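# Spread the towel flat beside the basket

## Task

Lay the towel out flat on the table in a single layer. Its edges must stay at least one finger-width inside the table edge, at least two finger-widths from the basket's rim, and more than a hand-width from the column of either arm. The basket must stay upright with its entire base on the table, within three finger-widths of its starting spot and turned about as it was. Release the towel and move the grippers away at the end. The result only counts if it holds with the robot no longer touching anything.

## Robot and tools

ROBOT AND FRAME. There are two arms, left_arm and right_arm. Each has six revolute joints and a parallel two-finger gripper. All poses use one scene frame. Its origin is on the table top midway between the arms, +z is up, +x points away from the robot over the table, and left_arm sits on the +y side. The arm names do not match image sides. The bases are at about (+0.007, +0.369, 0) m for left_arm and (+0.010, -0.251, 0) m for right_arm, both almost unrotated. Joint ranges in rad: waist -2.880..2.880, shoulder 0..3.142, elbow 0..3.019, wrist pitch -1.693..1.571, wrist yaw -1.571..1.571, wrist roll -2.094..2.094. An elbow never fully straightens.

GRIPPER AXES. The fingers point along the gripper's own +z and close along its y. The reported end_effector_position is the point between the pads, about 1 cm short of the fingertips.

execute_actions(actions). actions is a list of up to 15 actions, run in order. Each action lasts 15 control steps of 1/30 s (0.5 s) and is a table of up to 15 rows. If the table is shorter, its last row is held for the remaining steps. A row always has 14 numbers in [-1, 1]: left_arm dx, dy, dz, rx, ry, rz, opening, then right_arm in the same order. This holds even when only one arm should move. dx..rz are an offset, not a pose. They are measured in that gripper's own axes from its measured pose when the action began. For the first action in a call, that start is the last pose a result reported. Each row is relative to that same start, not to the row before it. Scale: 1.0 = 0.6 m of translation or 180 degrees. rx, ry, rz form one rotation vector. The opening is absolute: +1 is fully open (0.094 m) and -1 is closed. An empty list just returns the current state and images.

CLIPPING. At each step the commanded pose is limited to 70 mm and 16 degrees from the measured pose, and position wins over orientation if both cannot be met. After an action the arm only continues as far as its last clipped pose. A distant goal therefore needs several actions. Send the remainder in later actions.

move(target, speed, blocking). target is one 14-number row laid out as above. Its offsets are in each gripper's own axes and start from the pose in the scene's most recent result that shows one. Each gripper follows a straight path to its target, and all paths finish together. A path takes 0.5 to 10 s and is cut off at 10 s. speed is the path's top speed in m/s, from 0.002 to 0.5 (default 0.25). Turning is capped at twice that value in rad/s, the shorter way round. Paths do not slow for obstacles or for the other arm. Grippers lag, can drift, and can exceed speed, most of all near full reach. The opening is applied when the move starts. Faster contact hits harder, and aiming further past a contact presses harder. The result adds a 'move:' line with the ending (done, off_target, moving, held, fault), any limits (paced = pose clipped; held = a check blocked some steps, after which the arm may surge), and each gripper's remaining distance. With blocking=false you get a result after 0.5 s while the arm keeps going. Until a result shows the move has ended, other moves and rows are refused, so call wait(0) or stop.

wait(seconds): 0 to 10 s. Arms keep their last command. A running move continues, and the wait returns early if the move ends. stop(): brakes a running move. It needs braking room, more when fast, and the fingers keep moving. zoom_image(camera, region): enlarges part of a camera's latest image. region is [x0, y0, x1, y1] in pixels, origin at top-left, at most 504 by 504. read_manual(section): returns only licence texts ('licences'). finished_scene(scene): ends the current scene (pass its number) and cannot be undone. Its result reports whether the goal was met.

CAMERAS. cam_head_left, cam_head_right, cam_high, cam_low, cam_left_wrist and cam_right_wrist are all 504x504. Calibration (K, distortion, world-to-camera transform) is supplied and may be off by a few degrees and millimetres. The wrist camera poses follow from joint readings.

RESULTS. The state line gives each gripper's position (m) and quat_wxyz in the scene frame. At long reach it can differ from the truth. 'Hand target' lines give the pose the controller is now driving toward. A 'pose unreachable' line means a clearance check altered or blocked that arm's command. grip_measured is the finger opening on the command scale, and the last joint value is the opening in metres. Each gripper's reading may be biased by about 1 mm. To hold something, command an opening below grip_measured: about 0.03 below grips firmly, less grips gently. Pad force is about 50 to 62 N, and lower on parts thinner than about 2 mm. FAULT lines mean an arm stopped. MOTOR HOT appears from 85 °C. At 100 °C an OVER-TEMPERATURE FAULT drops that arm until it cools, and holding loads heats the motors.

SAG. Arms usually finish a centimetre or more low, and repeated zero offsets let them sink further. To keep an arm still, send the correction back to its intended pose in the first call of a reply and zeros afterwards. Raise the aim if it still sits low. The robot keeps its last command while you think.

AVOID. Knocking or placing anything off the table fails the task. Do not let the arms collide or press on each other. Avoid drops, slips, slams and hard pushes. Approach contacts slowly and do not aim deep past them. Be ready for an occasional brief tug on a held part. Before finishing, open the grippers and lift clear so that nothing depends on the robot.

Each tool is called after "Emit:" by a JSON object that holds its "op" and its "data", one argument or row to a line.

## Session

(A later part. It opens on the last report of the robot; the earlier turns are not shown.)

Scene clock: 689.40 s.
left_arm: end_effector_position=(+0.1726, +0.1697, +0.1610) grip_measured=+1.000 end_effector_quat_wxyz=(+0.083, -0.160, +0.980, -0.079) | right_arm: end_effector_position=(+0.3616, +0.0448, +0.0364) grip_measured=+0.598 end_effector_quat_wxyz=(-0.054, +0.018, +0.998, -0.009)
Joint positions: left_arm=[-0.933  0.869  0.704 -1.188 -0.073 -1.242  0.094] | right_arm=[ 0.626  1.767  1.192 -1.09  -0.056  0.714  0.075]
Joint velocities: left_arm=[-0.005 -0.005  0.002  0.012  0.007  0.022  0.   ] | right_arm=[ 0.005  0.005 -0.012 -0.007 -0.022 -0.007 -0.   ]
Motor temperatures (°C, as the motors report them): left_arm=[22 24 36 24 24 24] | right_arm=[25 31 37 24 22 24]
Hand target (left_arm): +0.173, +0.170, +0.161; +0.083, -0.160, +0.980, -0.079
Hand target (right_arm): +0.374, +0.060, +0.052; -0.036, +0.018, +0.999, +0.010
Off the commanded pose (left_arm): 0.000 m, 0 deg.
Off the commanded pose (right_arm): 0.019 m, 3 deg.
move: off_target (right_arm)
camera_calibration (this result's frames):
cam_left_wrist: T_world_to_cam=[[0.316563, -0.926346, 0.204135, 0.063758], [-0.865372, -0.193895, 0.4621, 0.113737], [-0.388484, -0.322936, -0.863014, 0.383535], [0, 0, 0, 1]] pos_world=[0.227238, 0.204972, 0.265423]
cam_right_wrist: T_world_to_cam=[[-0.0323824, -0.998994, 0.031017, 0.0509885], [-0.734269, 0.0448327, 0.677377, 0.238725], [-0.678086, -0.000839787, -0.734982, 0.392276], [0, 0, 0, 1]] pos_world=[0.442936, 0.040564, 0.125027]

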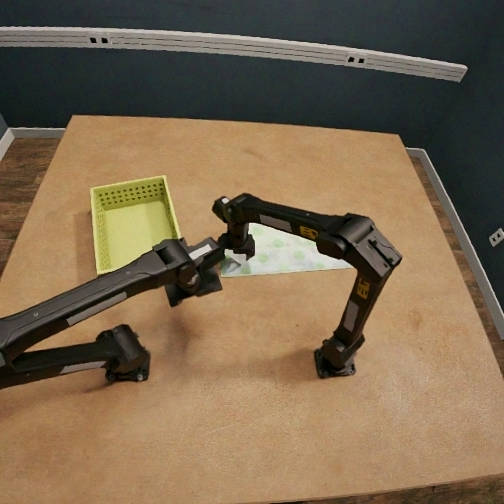

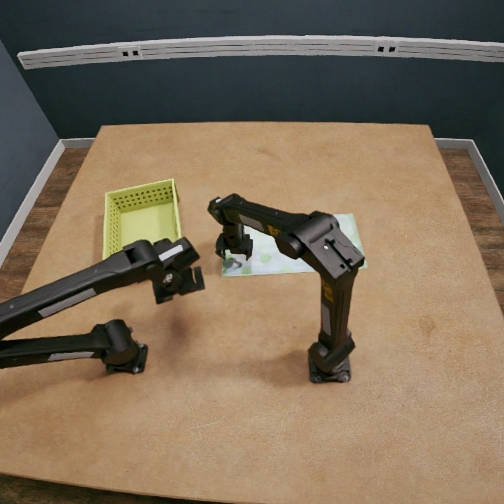

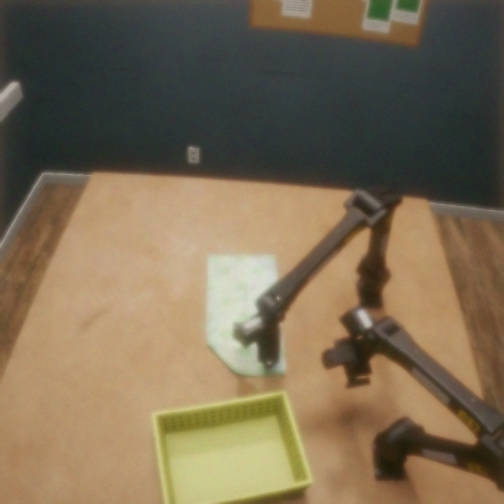

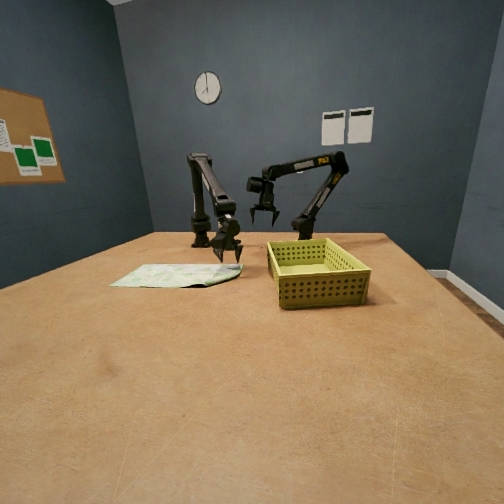

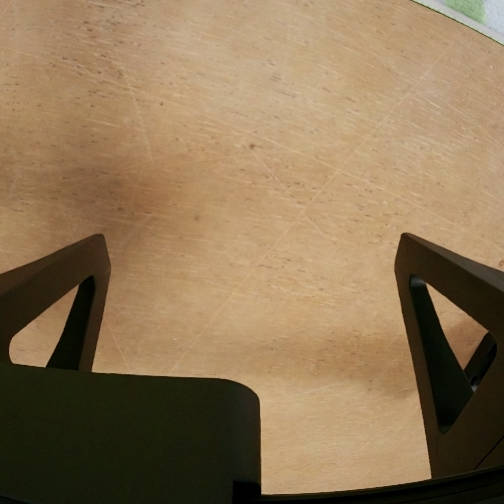

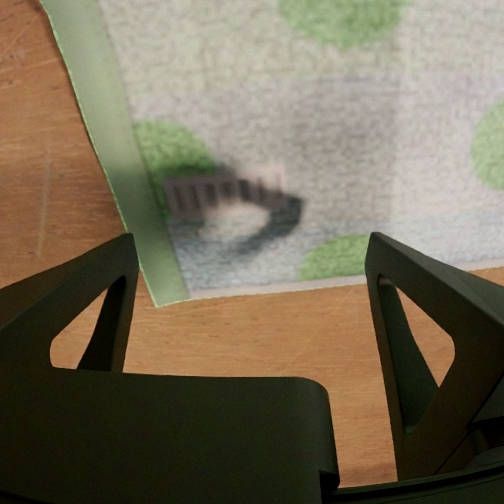

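Emit:
{"op": "execute_actions", "data": {
  "actions": [
    [[0.1,0.1,-0.05,0,0,0,1,-0.045,0.025,0,0,0,0,0.6]],
    [[0.1,0.1,0,0,0,0,1,0,0,0.03,0,0,0,0.6]],
    [[0,0,0,0,0,0,1,0,0,0.02,0,0,0,0.6]],
    [[0,0,0,0,0,0,1,0,0,0.01,0,0,0,0.6]],
    [[0,0,0,0,0,0,1,0,0,0,0,0,0,0]],
    [[0,0,0,0,0,0,1,0,0,0,0,0,0,-0.6]],
    [[0,0,0,0,0,0,1,0,0,0,0,0,0,-1]],
    [[0,0,0,0,0,0,1,0,0,0,0,0,0,-1]]
  ]
}}

Scene clock: 697.17 s.
left_arm: end_effector_position=(+0.0219, +0.2429, +0.1483) grip_measured=+1.000 end_effector_quat_wxyz=(+0.082, -0.113, +0.986, -0.090) | right_arm: end_effector_position=(+0.3725, +0.0497, +0.0101) grip_measured=-0.920 end_effector_quat_wxyz=(-0.062, +0.020, +0.998, -0.014)
Joint positions: left_arm=[-1.742  0.451  0.534 -1.524 -0.208 -1.95   0.094] | right_arm=[ 0.619  1.843  1.22  -1.062 -0.057  0.71   0.004]
Joint velocities: left_arm=[ 0.005 -0.005 -0.002 -0.002 -0.022 -0.066  0.   ] | right_arm=[-0.015 -0.005 -0.012  0.012 -0.051 -0.066  0.   ]
Motor temperatures (°C, as the motors report them): left_arm=[22 24 36 24 24 24] | right_arm=[25 32 36 24 22 24]
Hand target (left_arm): +0.022, +0.243, +0.148; +0.082, -0.113, +0.986, -0.090
Hand target (right_arm): +0.372, +0.050, +0.010; -0.062, +0.020, +0.998, -0.014
Off the commanded pose (left_arm): 0.000 m, 0 deg.
Off the commanded pose (right_arm): 0.000 m, 0 deg.
camera_calibration (this result's frames):
cam_left_wrist: T_world_to_cam=[[0.224763, -0.949412, 0.219316, 0.187169], [-0.883988, -0.103984, 0.455798, -0.0170651], [-0.409935, -0.296319, -0.86264, 0.331549], [0, 0, 0, 1]] pos_world=[0.0787597, 0.27417, 0.252737]
cam_right_wrist: T_world_to_cam=[[-0.034964, -0.998468, 0.0428908, 0.0578506], [-0.722801, 0.0549024, 0.688872, 0.259425], [-0.690172, -0.0069158, -0.723613, 0.384995], [0, 0, 0, 1]] pos_world=[0.455248, 0.0461814, 0.0973951]

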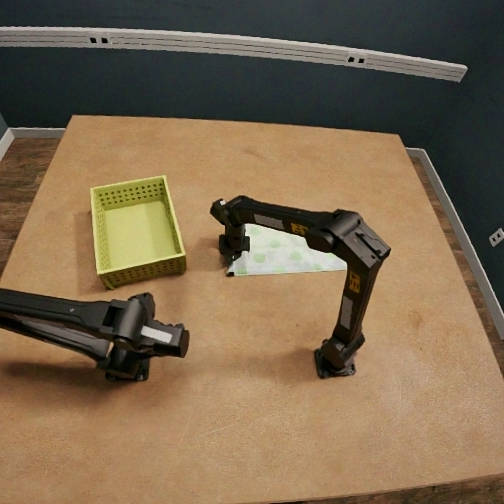

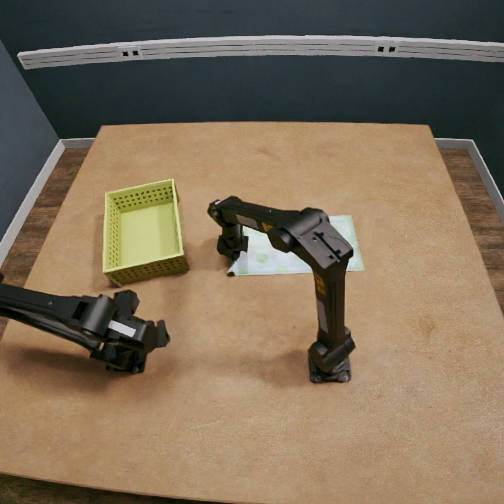

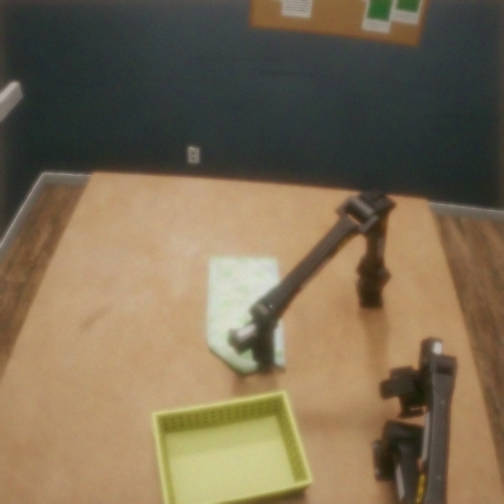

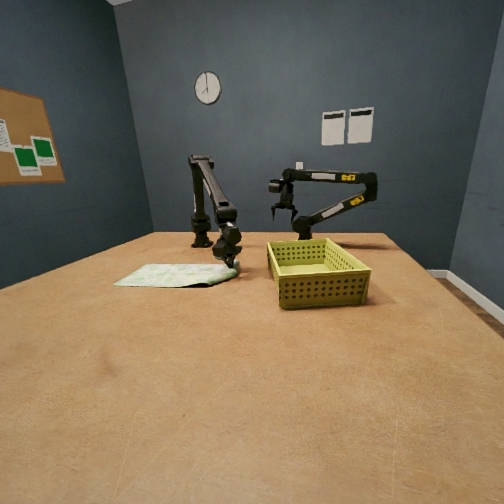

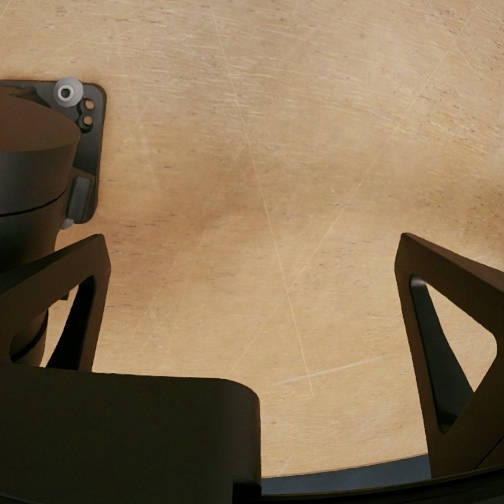

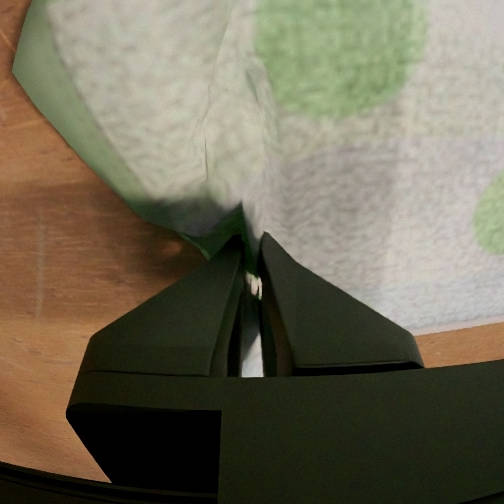

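Held. Lift.

Emit:
{"op": "move", "data": {
  "target": [0,0,0,0,0,0,1, 0.0,-0.1,-0.33,0,0,0,-1],
  "speed": 0.1
}}

Scene clock: 701.13 s.
left_arm: end_effector_position=(+0.0219, +0.2429, +0.1483) grip_measured=+1.000 end_effector_quat_wxyz=(+0.082, -0.113, +0.986, -0.090) | right_arm: end_effector_position=(+0.3812, -0.0113, +0.1840) grip_measured=-0.920 end_effector_quat_wxyz=(-0.085, +0.023, +0.996, -0.025)
Joint positions: left_arm=[-1.742  0.451  0.534 -1.524 -0.208 -1.95   0.094] | right_arm=[ 0.501  1.624  1.416 -1.533 -0.051  0.596  0.004]
Joint velocities: left_arm=[-0.005 -0.015  0.012  0.012 -0.022  0.007  0.   ] | right_arm=[-0.005 -0.005 -0.002 -0.017 -0.037 -0.037  0.   ]
Motor temperatures (°C, as the motors report them): left_arm=[22 24 36 24 24 24] | right_arm=[25 32 36 24 22 24]
Hand target (left_arm): +0.022, +0.243, +0.148; +0.082, -0.113, +0.986, -0.090
Hand target (right_arm): +0.392, -0.008, +0.207; -0.063, +0.020, +0.998, -0.013
Off the commanded pose (left_arm): 0.000 m, 0 deg.
Off the commanded pose (right_arm): 0.029 m, 3 deg.
move: off_target (right_arm)
camera_calibration (this result's frames):
cam_left_wrist: T_world_to_cam=[[0.224763, -0.949412, 0.219316, 0.187169], [-0.883988, -0.103984, 0.455798, -0.0170651], [-0.409935, -0.296319, -0.86264, 0.331549], [0, 0, 0, 1]] pos_world=[0.0787597, 0.27417, 0.252737]
cam_right_wrist: T_world_to_cam=[[-0.0373799, -0.997159, 0.0653924, -0.0134598], [-0.689868, 0.0730929, 0.720236, 0.131135], [-0.72297, -0.0181898, -0.69064, 0.522743], [0, 0, 0, 1]] pos_world=[0.46789, -0.013498, 0.267459]

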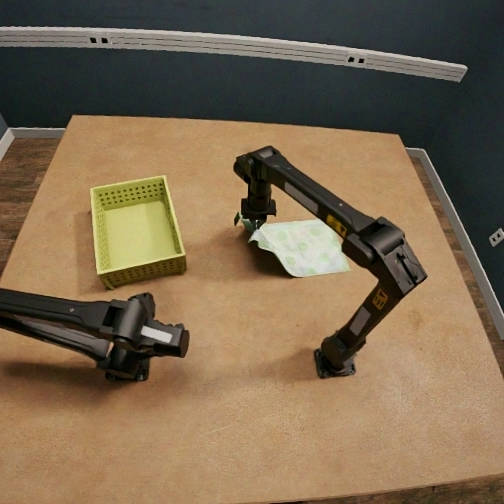

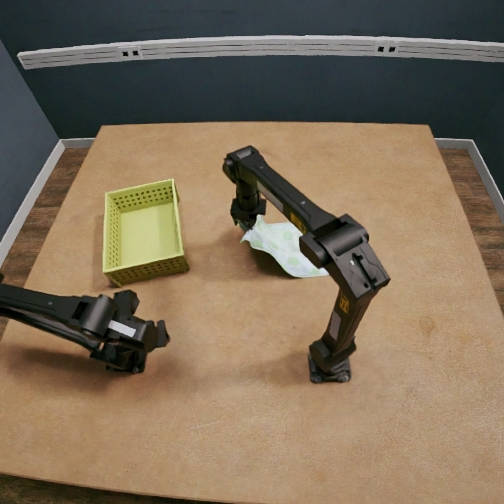

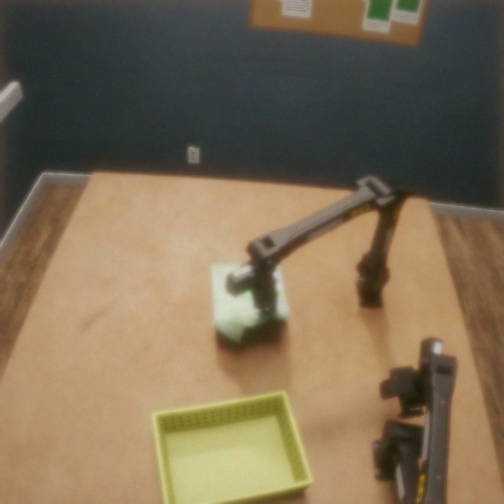

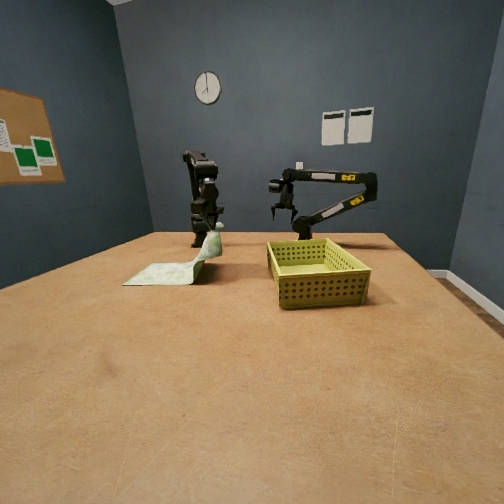

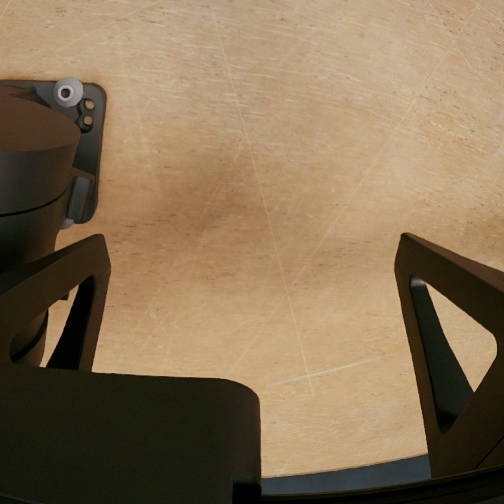

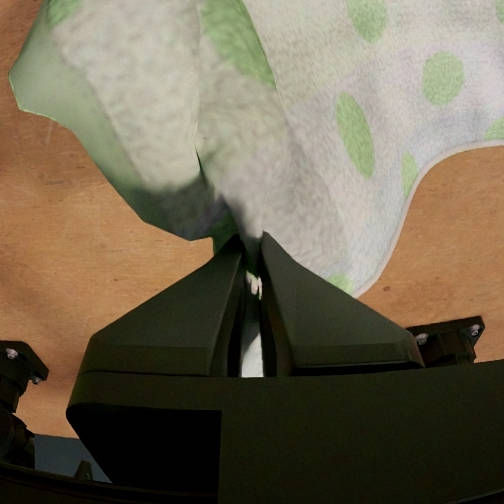

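Emit:
{"op": "move", "data": {
  "target": [0,0,0,0,0,0,1, 0.2,0.12,0.27,0,0,0,-1],
  "speed": 0.08
}}

Emit:
{"op": "execute_actions", "data": {
  "actions": [
    [[0,0,0,0,0,0,1,0,0,0,0,0,0,0.3]],
    [[0,0,0,0,0,0,1,0,0,-0.12,0,0,0,0.3]],
    [[0,0,0,0,0,0,1,0.15,-0.1,-0.15,0,0,0,0.3]],
    [[0,0,0,0,0,0,1,0.15,-0.2,-0.1,0,0,0,0.3]],
    [[0,0,0,0,0,0,1,0,0,0,0,0,0,0.3]]
  ]
}}

Emit:
{"op": "zoom_image", "data": {
  "camera": "cam_high",
  "region": [140,220,340,400]
}}

Emit:
{"op": "zoom_image", "data": {
  "camera": "cam_head_left",
  "region": [190,170,390,320]
}}

Scene clock: 712.07 s.
left_arm: end_effector_position=(+0.0219, +0.2429, +0.1483) grip_measured=+1.000 end_effector_quat_wxyz=(+0.082, -0.113, +0.986, -0.090) | right_arm: end_effector_position=(+0.2422, +0.0565, +0.0444) grip_measured=-0.920 end_effector_quat_wxyz=(-0.079, +0.018, +0.996, -0.030)
Joint positions: left_arm=[-1.742  0.451  0.534 -1.524 -0.208 -1.95   0.094] | right_arm=[ 0.832  1.619  1.009 -1.108 -0.088  0.917  0.004]
Joint velocities: left_arm=[-0.005 -0.005  0.012 -0.002 -0.037 -0.037  0.   ] | right_arm=[ 0.005  0.005 -0.002  0.007 -0.037 -0.022  0.002]
Motor temperatures (°C, as the motors report them): left_arm=[22 24 36 24 24 24] | right_arm=[25 32 37 24 22 24]
Hand target (left_arm): +0.022, +0.243, +0.148; +0.082, -0.113, +0.986, -0.090
Hand target (right_arm): +0.242, +0.060, +0.040; -0.081, +0.023, +0.996, -0.028
Off the commanded pose (left_arm): 0.000 m, 0 deg.
Off the commanded pose (right_arm): 0.006 m, 1 deg.
move: done
camera_calibration (this result's frames):
cam_left_wrist: T_world_to_cam=[[0.224763, -0.949412, 0.219316, 0.187169], [-0.883988, -0.103984, 0.455798, -0.0170651], [-0.409935, -0.296319, -0.86264, 0.331549], [0, 0, 0, 1]] pos_world=[0.0787597, 0.27417, 0.252737]
cam_right_wrist: T_world_to_cam=[[-0.0284723, -0.996809, 0.0745761, 0.0554902], [-0.698496, 0.0732091, 0.71186, 0.133296], [-0.715048, -0.0318228, -0.698351, 0.326256], [0, 0, 0, 1]] pos_world=[0.327976, 0.055937, 0.128815]

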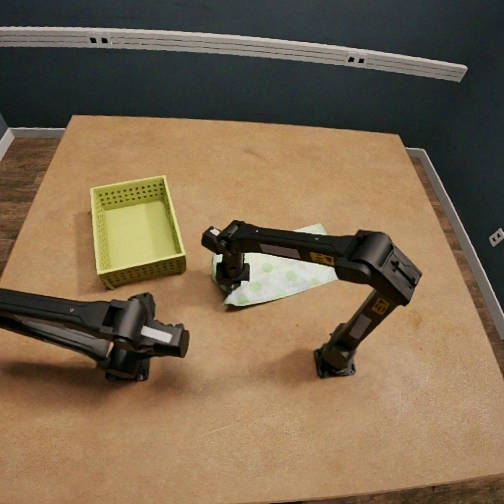

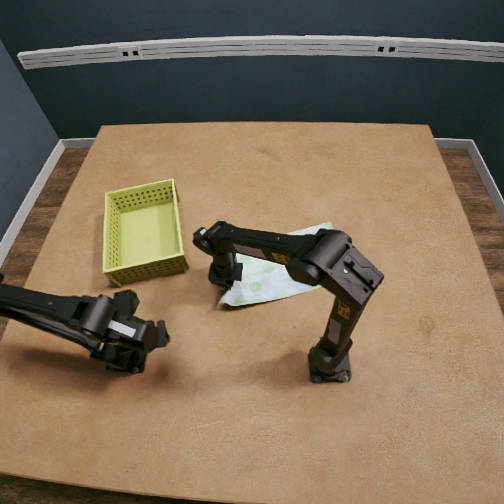

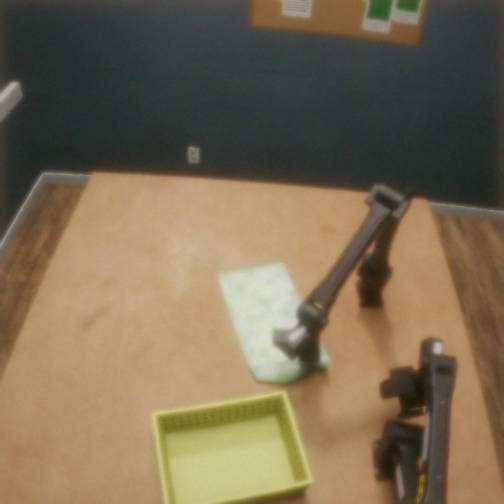

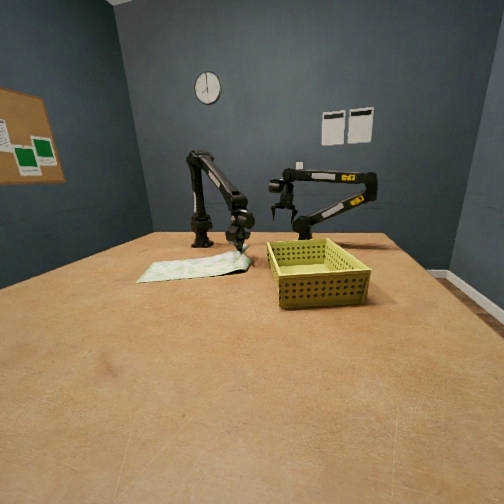

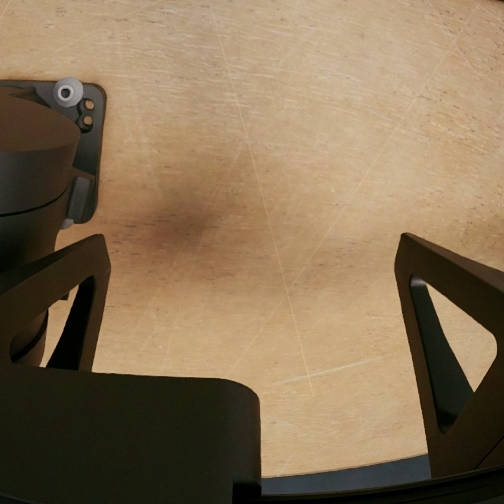

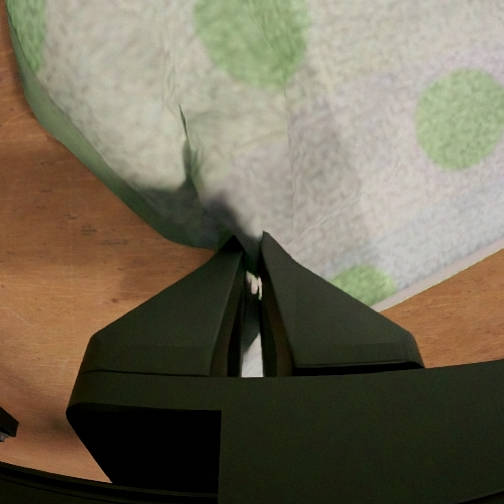

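Scene clock: 714.57 s.
left_arm: end_effector_position=(+0.0219, +0.2429, +0.1483) grip_measured=+1.000 end_effector_quat_wxyz=(+0.082, -0.113, +0.986, -0.090) | right_arm: end_effector_position=(+0.0788, -0.1258, +0.2901) grip_measured=+0.298 end_effector_quat_wxyz=(+0.044, +0.010, +0.990, +0.135)
Joint positions: left_arm=[-1.742  0.451  0.534 -1.524 -0.208 -1.95   0.094] | right_arm=[ 0.933  0.513  0.919 -1.701 -0.072  1.016  0.061]
Joint velocities: left_arm=[ 0.005 -0.015  0.007  0.007 -0.051  0.007  0.   ] | right_arm=[-0.015 -0.005  0.002 -0.012 -0.022 -0.051 -0.   ]
Motor temperatures (°C, as the motors report them): left_arm=[22 24 36 24 24 24] | right_arm=[25 32 37 24 22 24]
Hand target (left_arm): +0.022, +0.243, +0.148; +0.082, -0.113, +0.986, -0.090
Hand target (right_arm): +0.080, -0.125, +0.290; +0.042, +0.011, +0.990, +0.132
Off the commanded pose (left_arm): 0.000 m, 0 deg.
Off the commanded pose (right_arm): 0.002 m, 0 deg.
camera_calibration (this result's frames):
cam_left_wrist: T_world_to_cam=[[0.224763, -0.949412, 0.219316, 0.187169], [-0.883988, -0.103984, 0.455798, -0.0170651], [-0.409935, -0.296319, -0.86264, 0.331549], [0, 0, 0, 1]] pos_world=[0.0787597, 0.27417, 0.252737]
cam_right_wrist: T_world_to_cam=[[-0.00683564, -0.966781, -0.255516, -0.0513447], [-0.854088, -0.127251, 0.504322, -0.0951718], [-0.520083, 0.221681, -0.824846, 0.428483], [0, 0, 0, 1]] pos_world=[0.141211, -0.156736, 0.38831]

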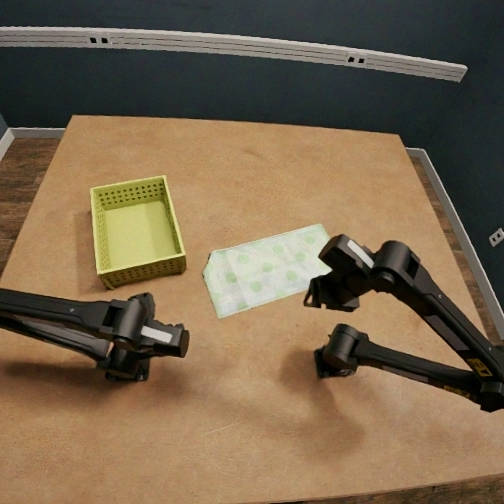

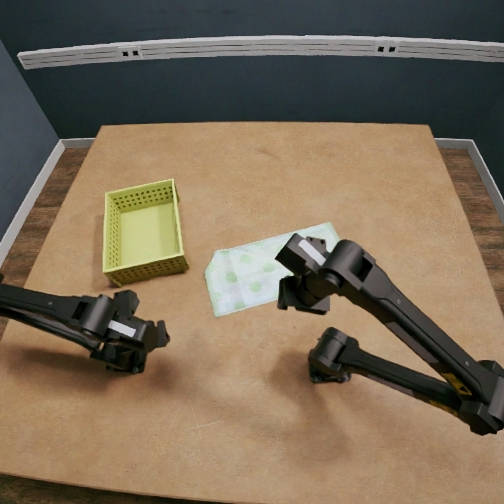

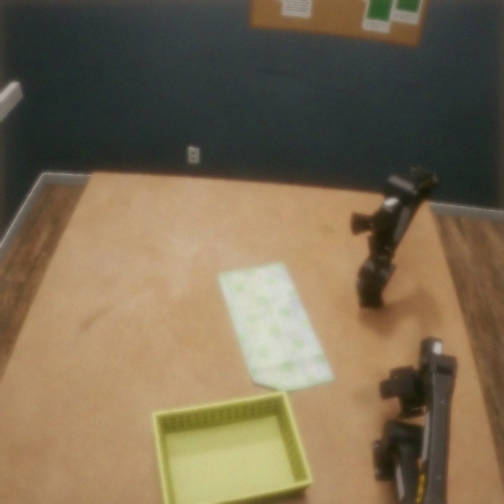

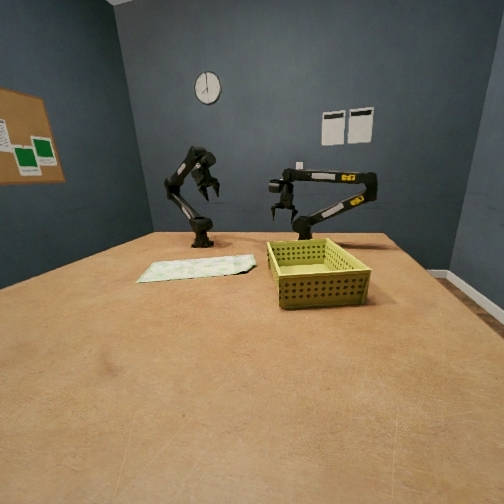

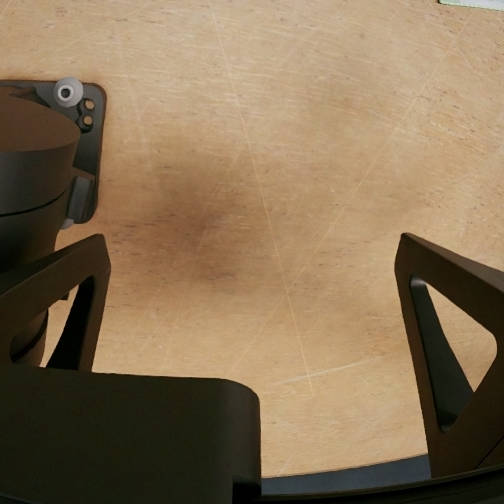

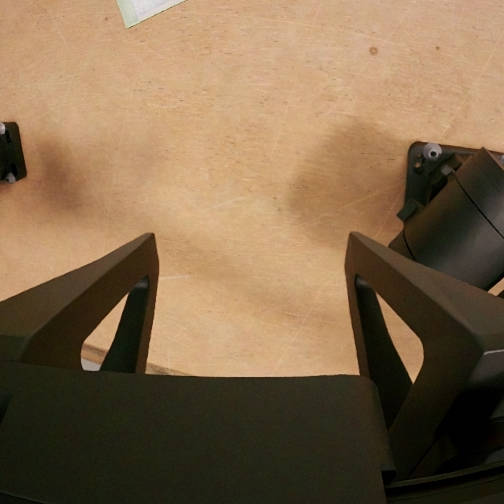

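Region (140, 220, 340, 400) of cam_high's 504x504 image, scaled by 2.520, with more detail than that image has; it fills the top 454 rows of this view, and the rest is white.

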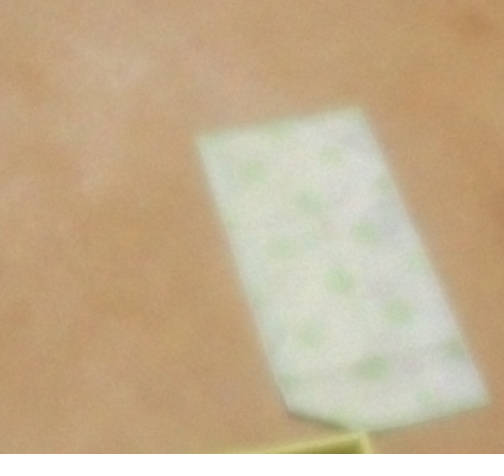

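Region (190, 170, 390, 320) of cam_head_left's 504x504 image, scaled by 2.520, with more detail than that image has; it fills the top 378 rows of this view, and the rest is white.

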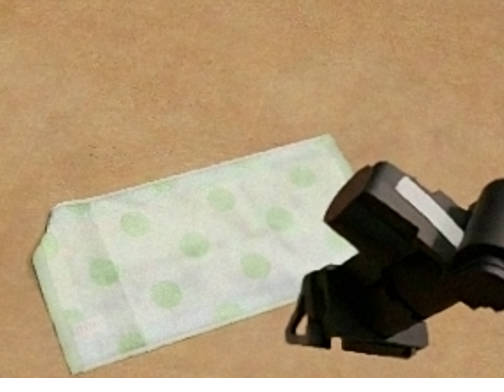

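Emit:
{"op": "move", "data": {
  "target": [0,0,0,0,0,0,1, -0.235,0.15,0.5,0.085,0.06,0,0.6],
  "speed": 0.25
}}

Scene clock: 721.30 s.
left_arm: end_effector_position=(+0.0219, +0.2429, +0.1483) grip_measured=+1.000 end_effector_quat_wxyz=(+0.082, -0.113, +0.986, -0.090) | right_arm: end_effector_position=(+0.2288, +0.0253, +0.0328) grip_measured=+0.598 end_effector_quat_wxyz=(-0.073, +0.004, +0.997, -0.017)
Joint positions: left_arm=[-1.742  0.451  0.534 -1.524 -0.208 -1.95   0.094] | right_arm=[ 0.805  1.547  0.886 -1.032 -0.089  0.862  0.075]
Joint velocities: left_arm=[ 0.005 -0.005  0.012 -0.012 -0.007  0.022  0.   ] | right_arm=[ 0.005  0.005  0.002  0.002  0.007 -0.007 -0.   ]
Motor temperatures (°C, as the motors report them): left_arm=[22 24 36 24 24 24] | right_arm=[25 31 37 24 22 24]
Hand target (left_arm): +0.022, +0.243, +0.148; +0.082, -0.113, +0.986, -0.090
Hand target (right_arm): +0.245, +0.039, +0.046; -0.053, +0.001, +0.999, +0.003
Off the commanded pose (left_arm): 0.000 m, 0 deg.
Off the commanded pose (right_arm): 0.022 m, 3 deg.
move: off_target (right_arm)
camera_calibration (this result's frames):
cam_left_wrist: T_world_to_cam=[[0.224763, -0.949412, 0.219316, 0.187169], [-0.883988, -0.103984, 0.455798, -0.0170651], [-0.409935, -0.296319, -0.86264, 0.331549], [0, 0, 0, 1]] pos_world=[0.0787597, 0.27417, 0.252737]
cam_right_wrist: T_world_to_cam=[[-0.00229707, -0.998908, 0.0466561, 0.0199205], [-0.708296, 0.0345605, 0.705069, 0.137884], [-0.705912, -0.0314268, -0.707602, 0.305837], [0, 0, 0, 1]] pos_world=[0.313603, 0.0247449, 0.118264]

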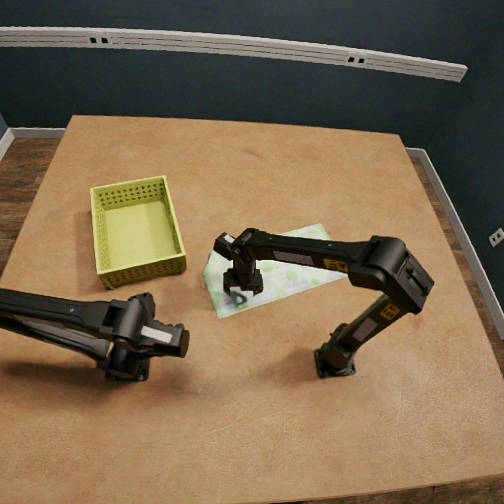

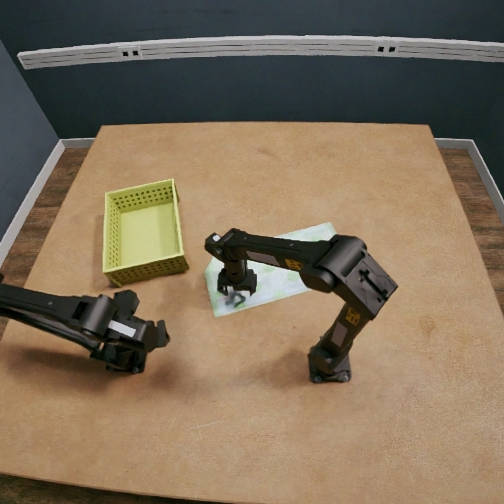

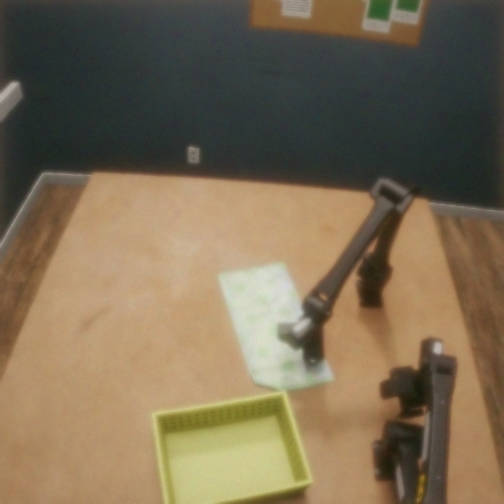

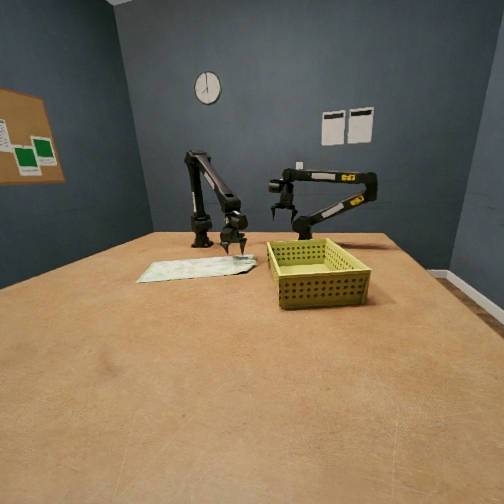

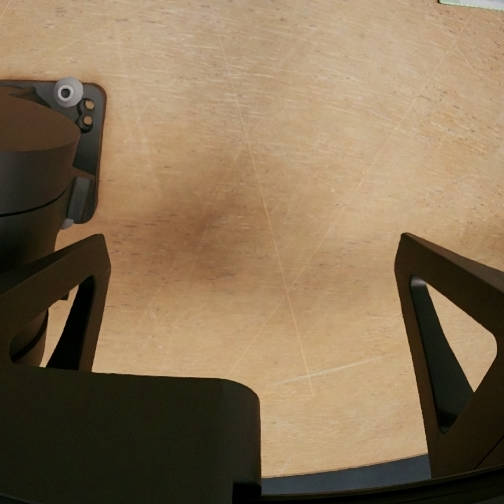

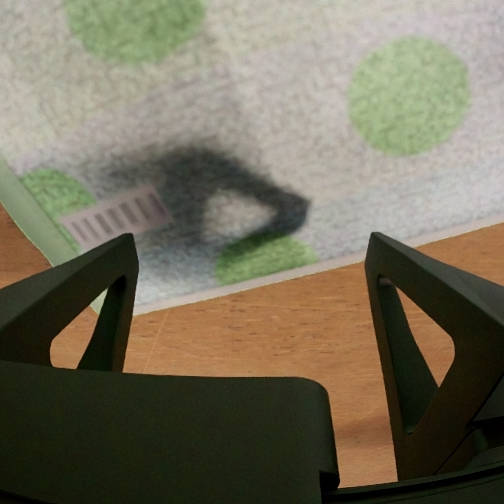

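Shift +gy 3.5 cm, −gx 2.5 cm.

Emit:
{"op": "execute_actions", "data": {
  "actions": [
    [[0,0,0,0,0,0,1,-0.045,0.06,-0.005,0,0,0,0.6]],
    [[0,0,0,0,0,0,1,0,0,0.0,0,0,0,0.6]]
  ]
}}

Scene clock: 726.07 s.
left_arm: end_effector_position=(+0.0219, +0.2429, +0.1483) grip_measured=+1.000 end_effector_quat_wxyz=(+0.082, -0.113, +0.986, -0.090) | right_arm: end_effector_position=(+0.2504, +0.0505, +0.0226) grip_measured=+0.598 end_effector_quat_wxyz=(-0.080, +0.004, +0.997, -0.024)
Joint positions: left_arm=[-1.742  0.451  0.534 -1.524 -0.208 -1.95   0.094] | right_arm=[ 0.805  1.653  0.983 -1.042 -0.089  0.862  0.075]
Joint velocities: left_arm=[-0.015  0.005 -0.007 -0.007  0.066  0.022  0.   ] | right_arm=[-0.005 -0.005  0.012 -0.002 -0.037  0.007 -0.   ]
Motor temperatures (°C, as the motors report them): left_arm=[22 24 36 24 24 24] | right_arm=[25 31 37 24 22 24]
Hand target (left_arm): +0.022, +0.243, +0.148; +0.082, -0.113, +0.986, -0.090
Hand target (right_arm): +0.251, +0.051, +0.023; -0.079, +0.004, +0.997, -0.024
Off the commanded pose (left_arm): 0.000 m, 0 deg.
Off the commanded pose (right_arm): 0.000 m, 0 deg.
camera_calibration (this result's frames):
cam_left_wrist: T_world_to_cam=[[0.224763, -0.949412, 0.219316, 0.187169], [-0.883988, -0.103984, 0.455798, -0.0170651], [-0.409935, -0.296319, -0.86264, 0.331549], [0, 0, 0, 1]] pos_world=[0.0787597, 0.27417, 0.252737]
cam_right_wrist: T_world_to_cam=[[-0.0016264, -0.99813, 0.0611131, 0.0450113], [-0.69947, 0.0448107, 0.713256, 0.15666], [-0.71466, -0.0415867, -0.698234, 0.317132], [0, 0, 0, 1]] pos_world=[0.336294, 0.0510956, 0.106943]

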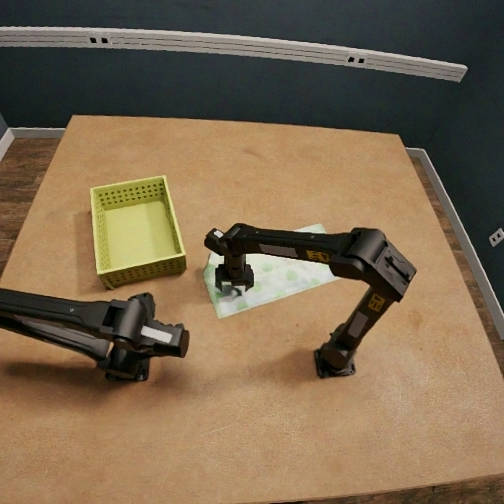

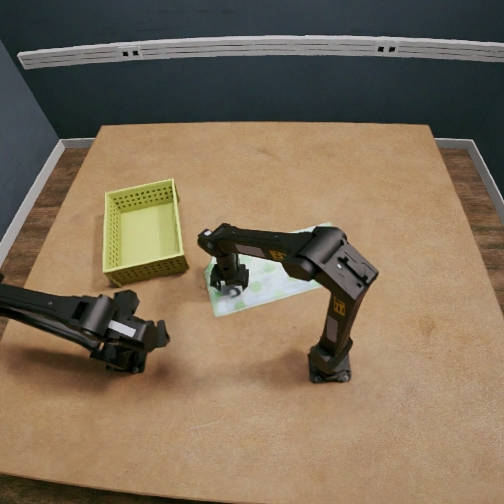

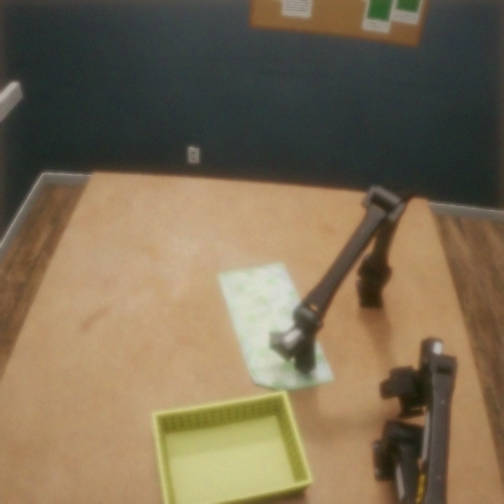

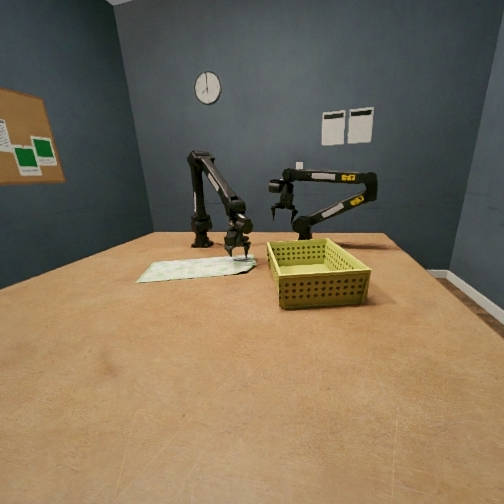

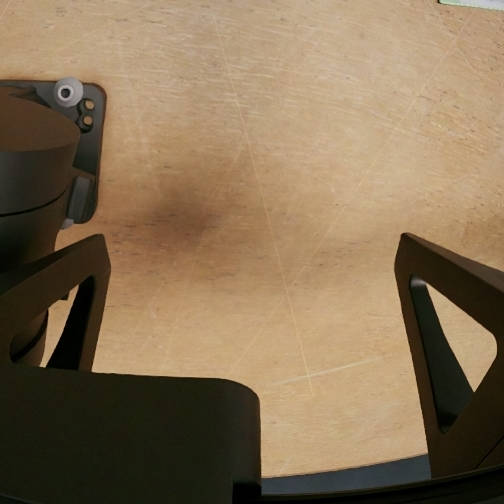

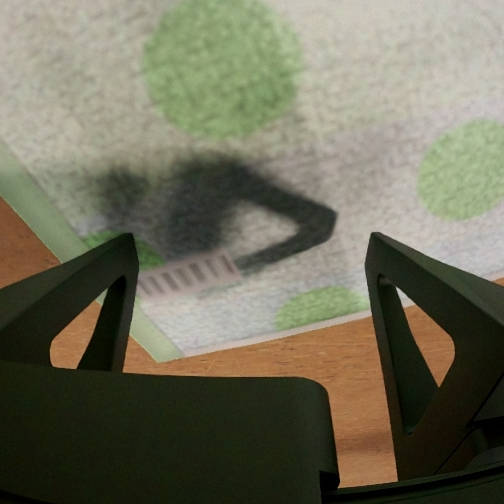

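Another 2 cm +gy, then pinch.

Emit:
{"op": "execute_actions", "data": {
  "actions": [
    [[0,0,0,0,0,0,1,0,0.035,-0.01,0,0,0,0.6]],
    [[0,0,0,0,0,0,1,0,0,0.025,0,0,0,0.6]],
    [[0,0,0,0,0,0,1,0,0,0.015,0,0,0,0.6]],
    [[0,0,0,0,0,0,1,0,0,0.006,0,0,0,0.6]],
    [[0,0,0,0,0,0,1,0,0,0,0,0,0,0]],
    [[0,0,0,0,0,0,1,0,0,0,0,0,0,-0.6]],
    [[0,0,0,0,0,0,1,0,0,0,0,0,0,-1]],
    [[0,0,0,0,0,0,1,0,0,0,0,0,0,-1]]
  ]
}}

Scene clock: 733.10 s.
left_arm: end_effector_position=(+0.0219, +0.2429, +0.1483) grip_measured=+1.000 end_effector_quat_wxyz=(+0.082, -0.113, +0.986, -0.090) | right_arm: end_effector_position=(+0.2401, +0.0558, +0.0102) grip_measured=-0.986 end_effector_quat_wxyz=(-0.083, +0.000, +0.996, -0.031)
Joint positions: left_arm=[-1.742  0.451  0.534 -1.524 -0.208 -1.95   0.094] | right_arm=[ 0.834  1.678  0.974 -1.019 -0.09   0.883  0.001]
Joint velocities: left_arm=[-0.015 -0.005  0.002 -0.007  0.022  0.051  0.   ] | right_arm=[ 0.005 -0.005 -0.017  0.017 -0.037 -0.066  0.   ]
Motor temperatures (°C, as the motors report them): left_arm=[22 24 36 24 24 24] | right_arm=[25 31 36 24 22 24]
Hand target (left_arm): +0.022, +0.243, +0.148; +0.082, -0.113, +0.986, -0.090
Hand target (right_arm): +0.240, +0.056, +0.010; -0.083, +0.000, +0.996, -0.031
Off the commanded pose (left_arm): 0.000 m, 0 deg.
Off the commanded pose (right_arm): 0.000 m, 0 deg.
camera_calibration (this result's frames):
cam_left_wrist: T_world_to_cam=[[0.224763, -0.949412, 0.219316, 0.187169], [-0.883988, -0.103984, 0.455798, -0.0170651], [-0.409935, -0.296319, -0.86264, 0.331549], [0, 0, 0, 1]] pos_world=[0.0787597, 0.27417, 0.252737]
cam_right_wrist: T_world_to_cam=[[0.00737342, -0.997323, 0.0727532, 0.0487626], [-0.694614, 0.0472292, 0.71783, 0.156681], [-0.719345, -0.0558283, -0.692406, 0.3032], [0, 0, 0, 1]] pos_world=[0.326578, 0.0581593, 0.0939196]

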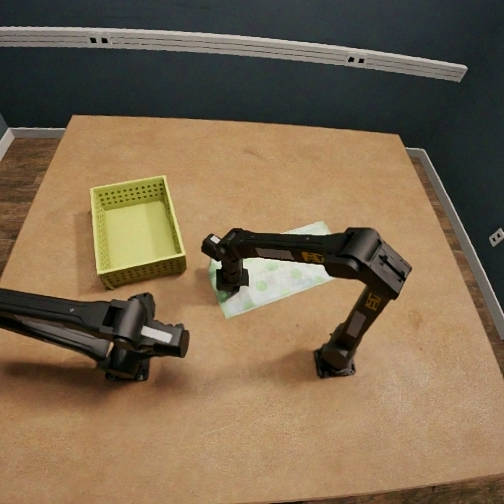

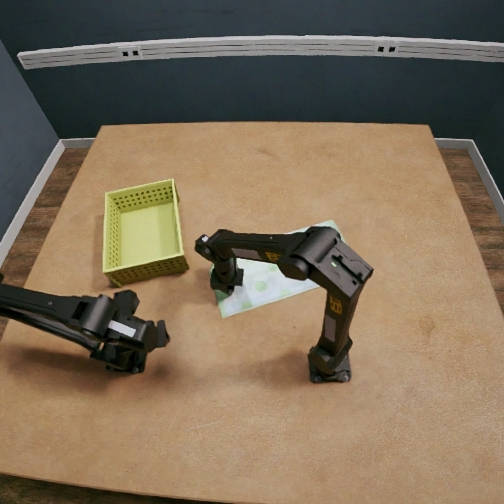

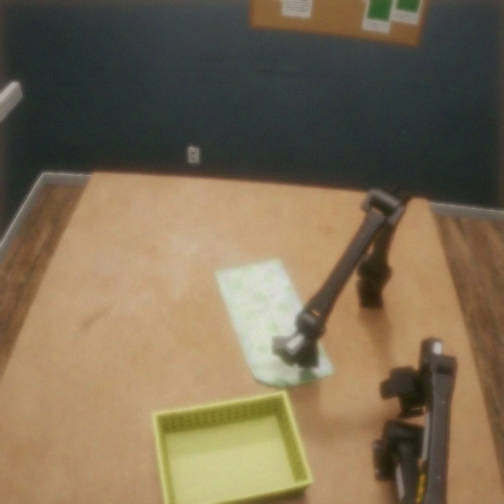

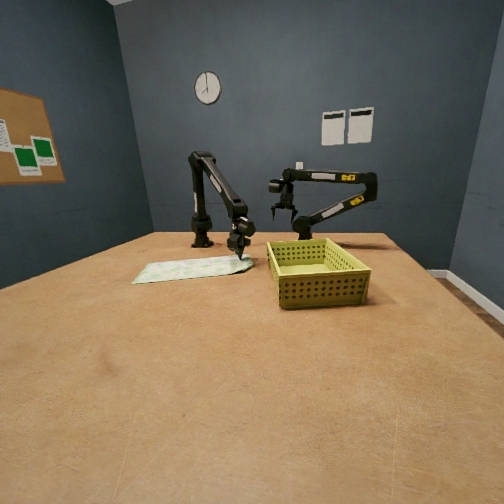

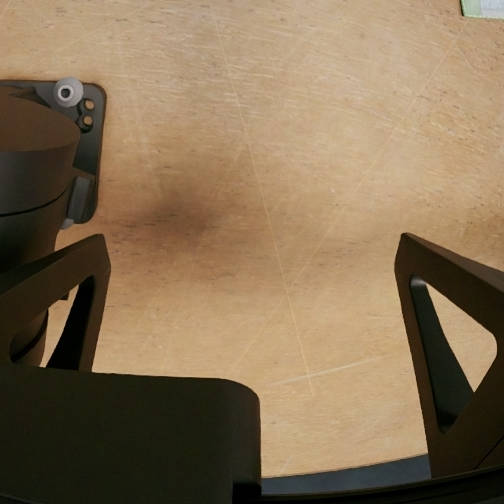

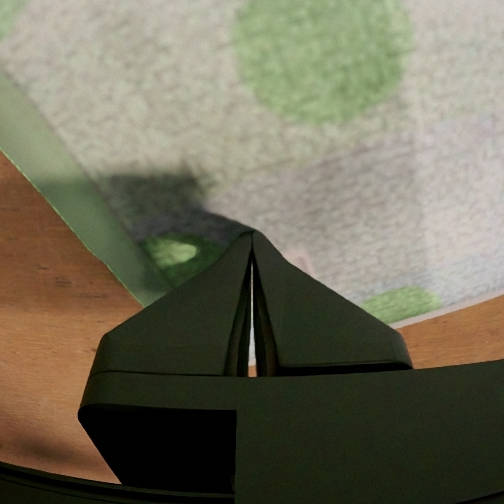

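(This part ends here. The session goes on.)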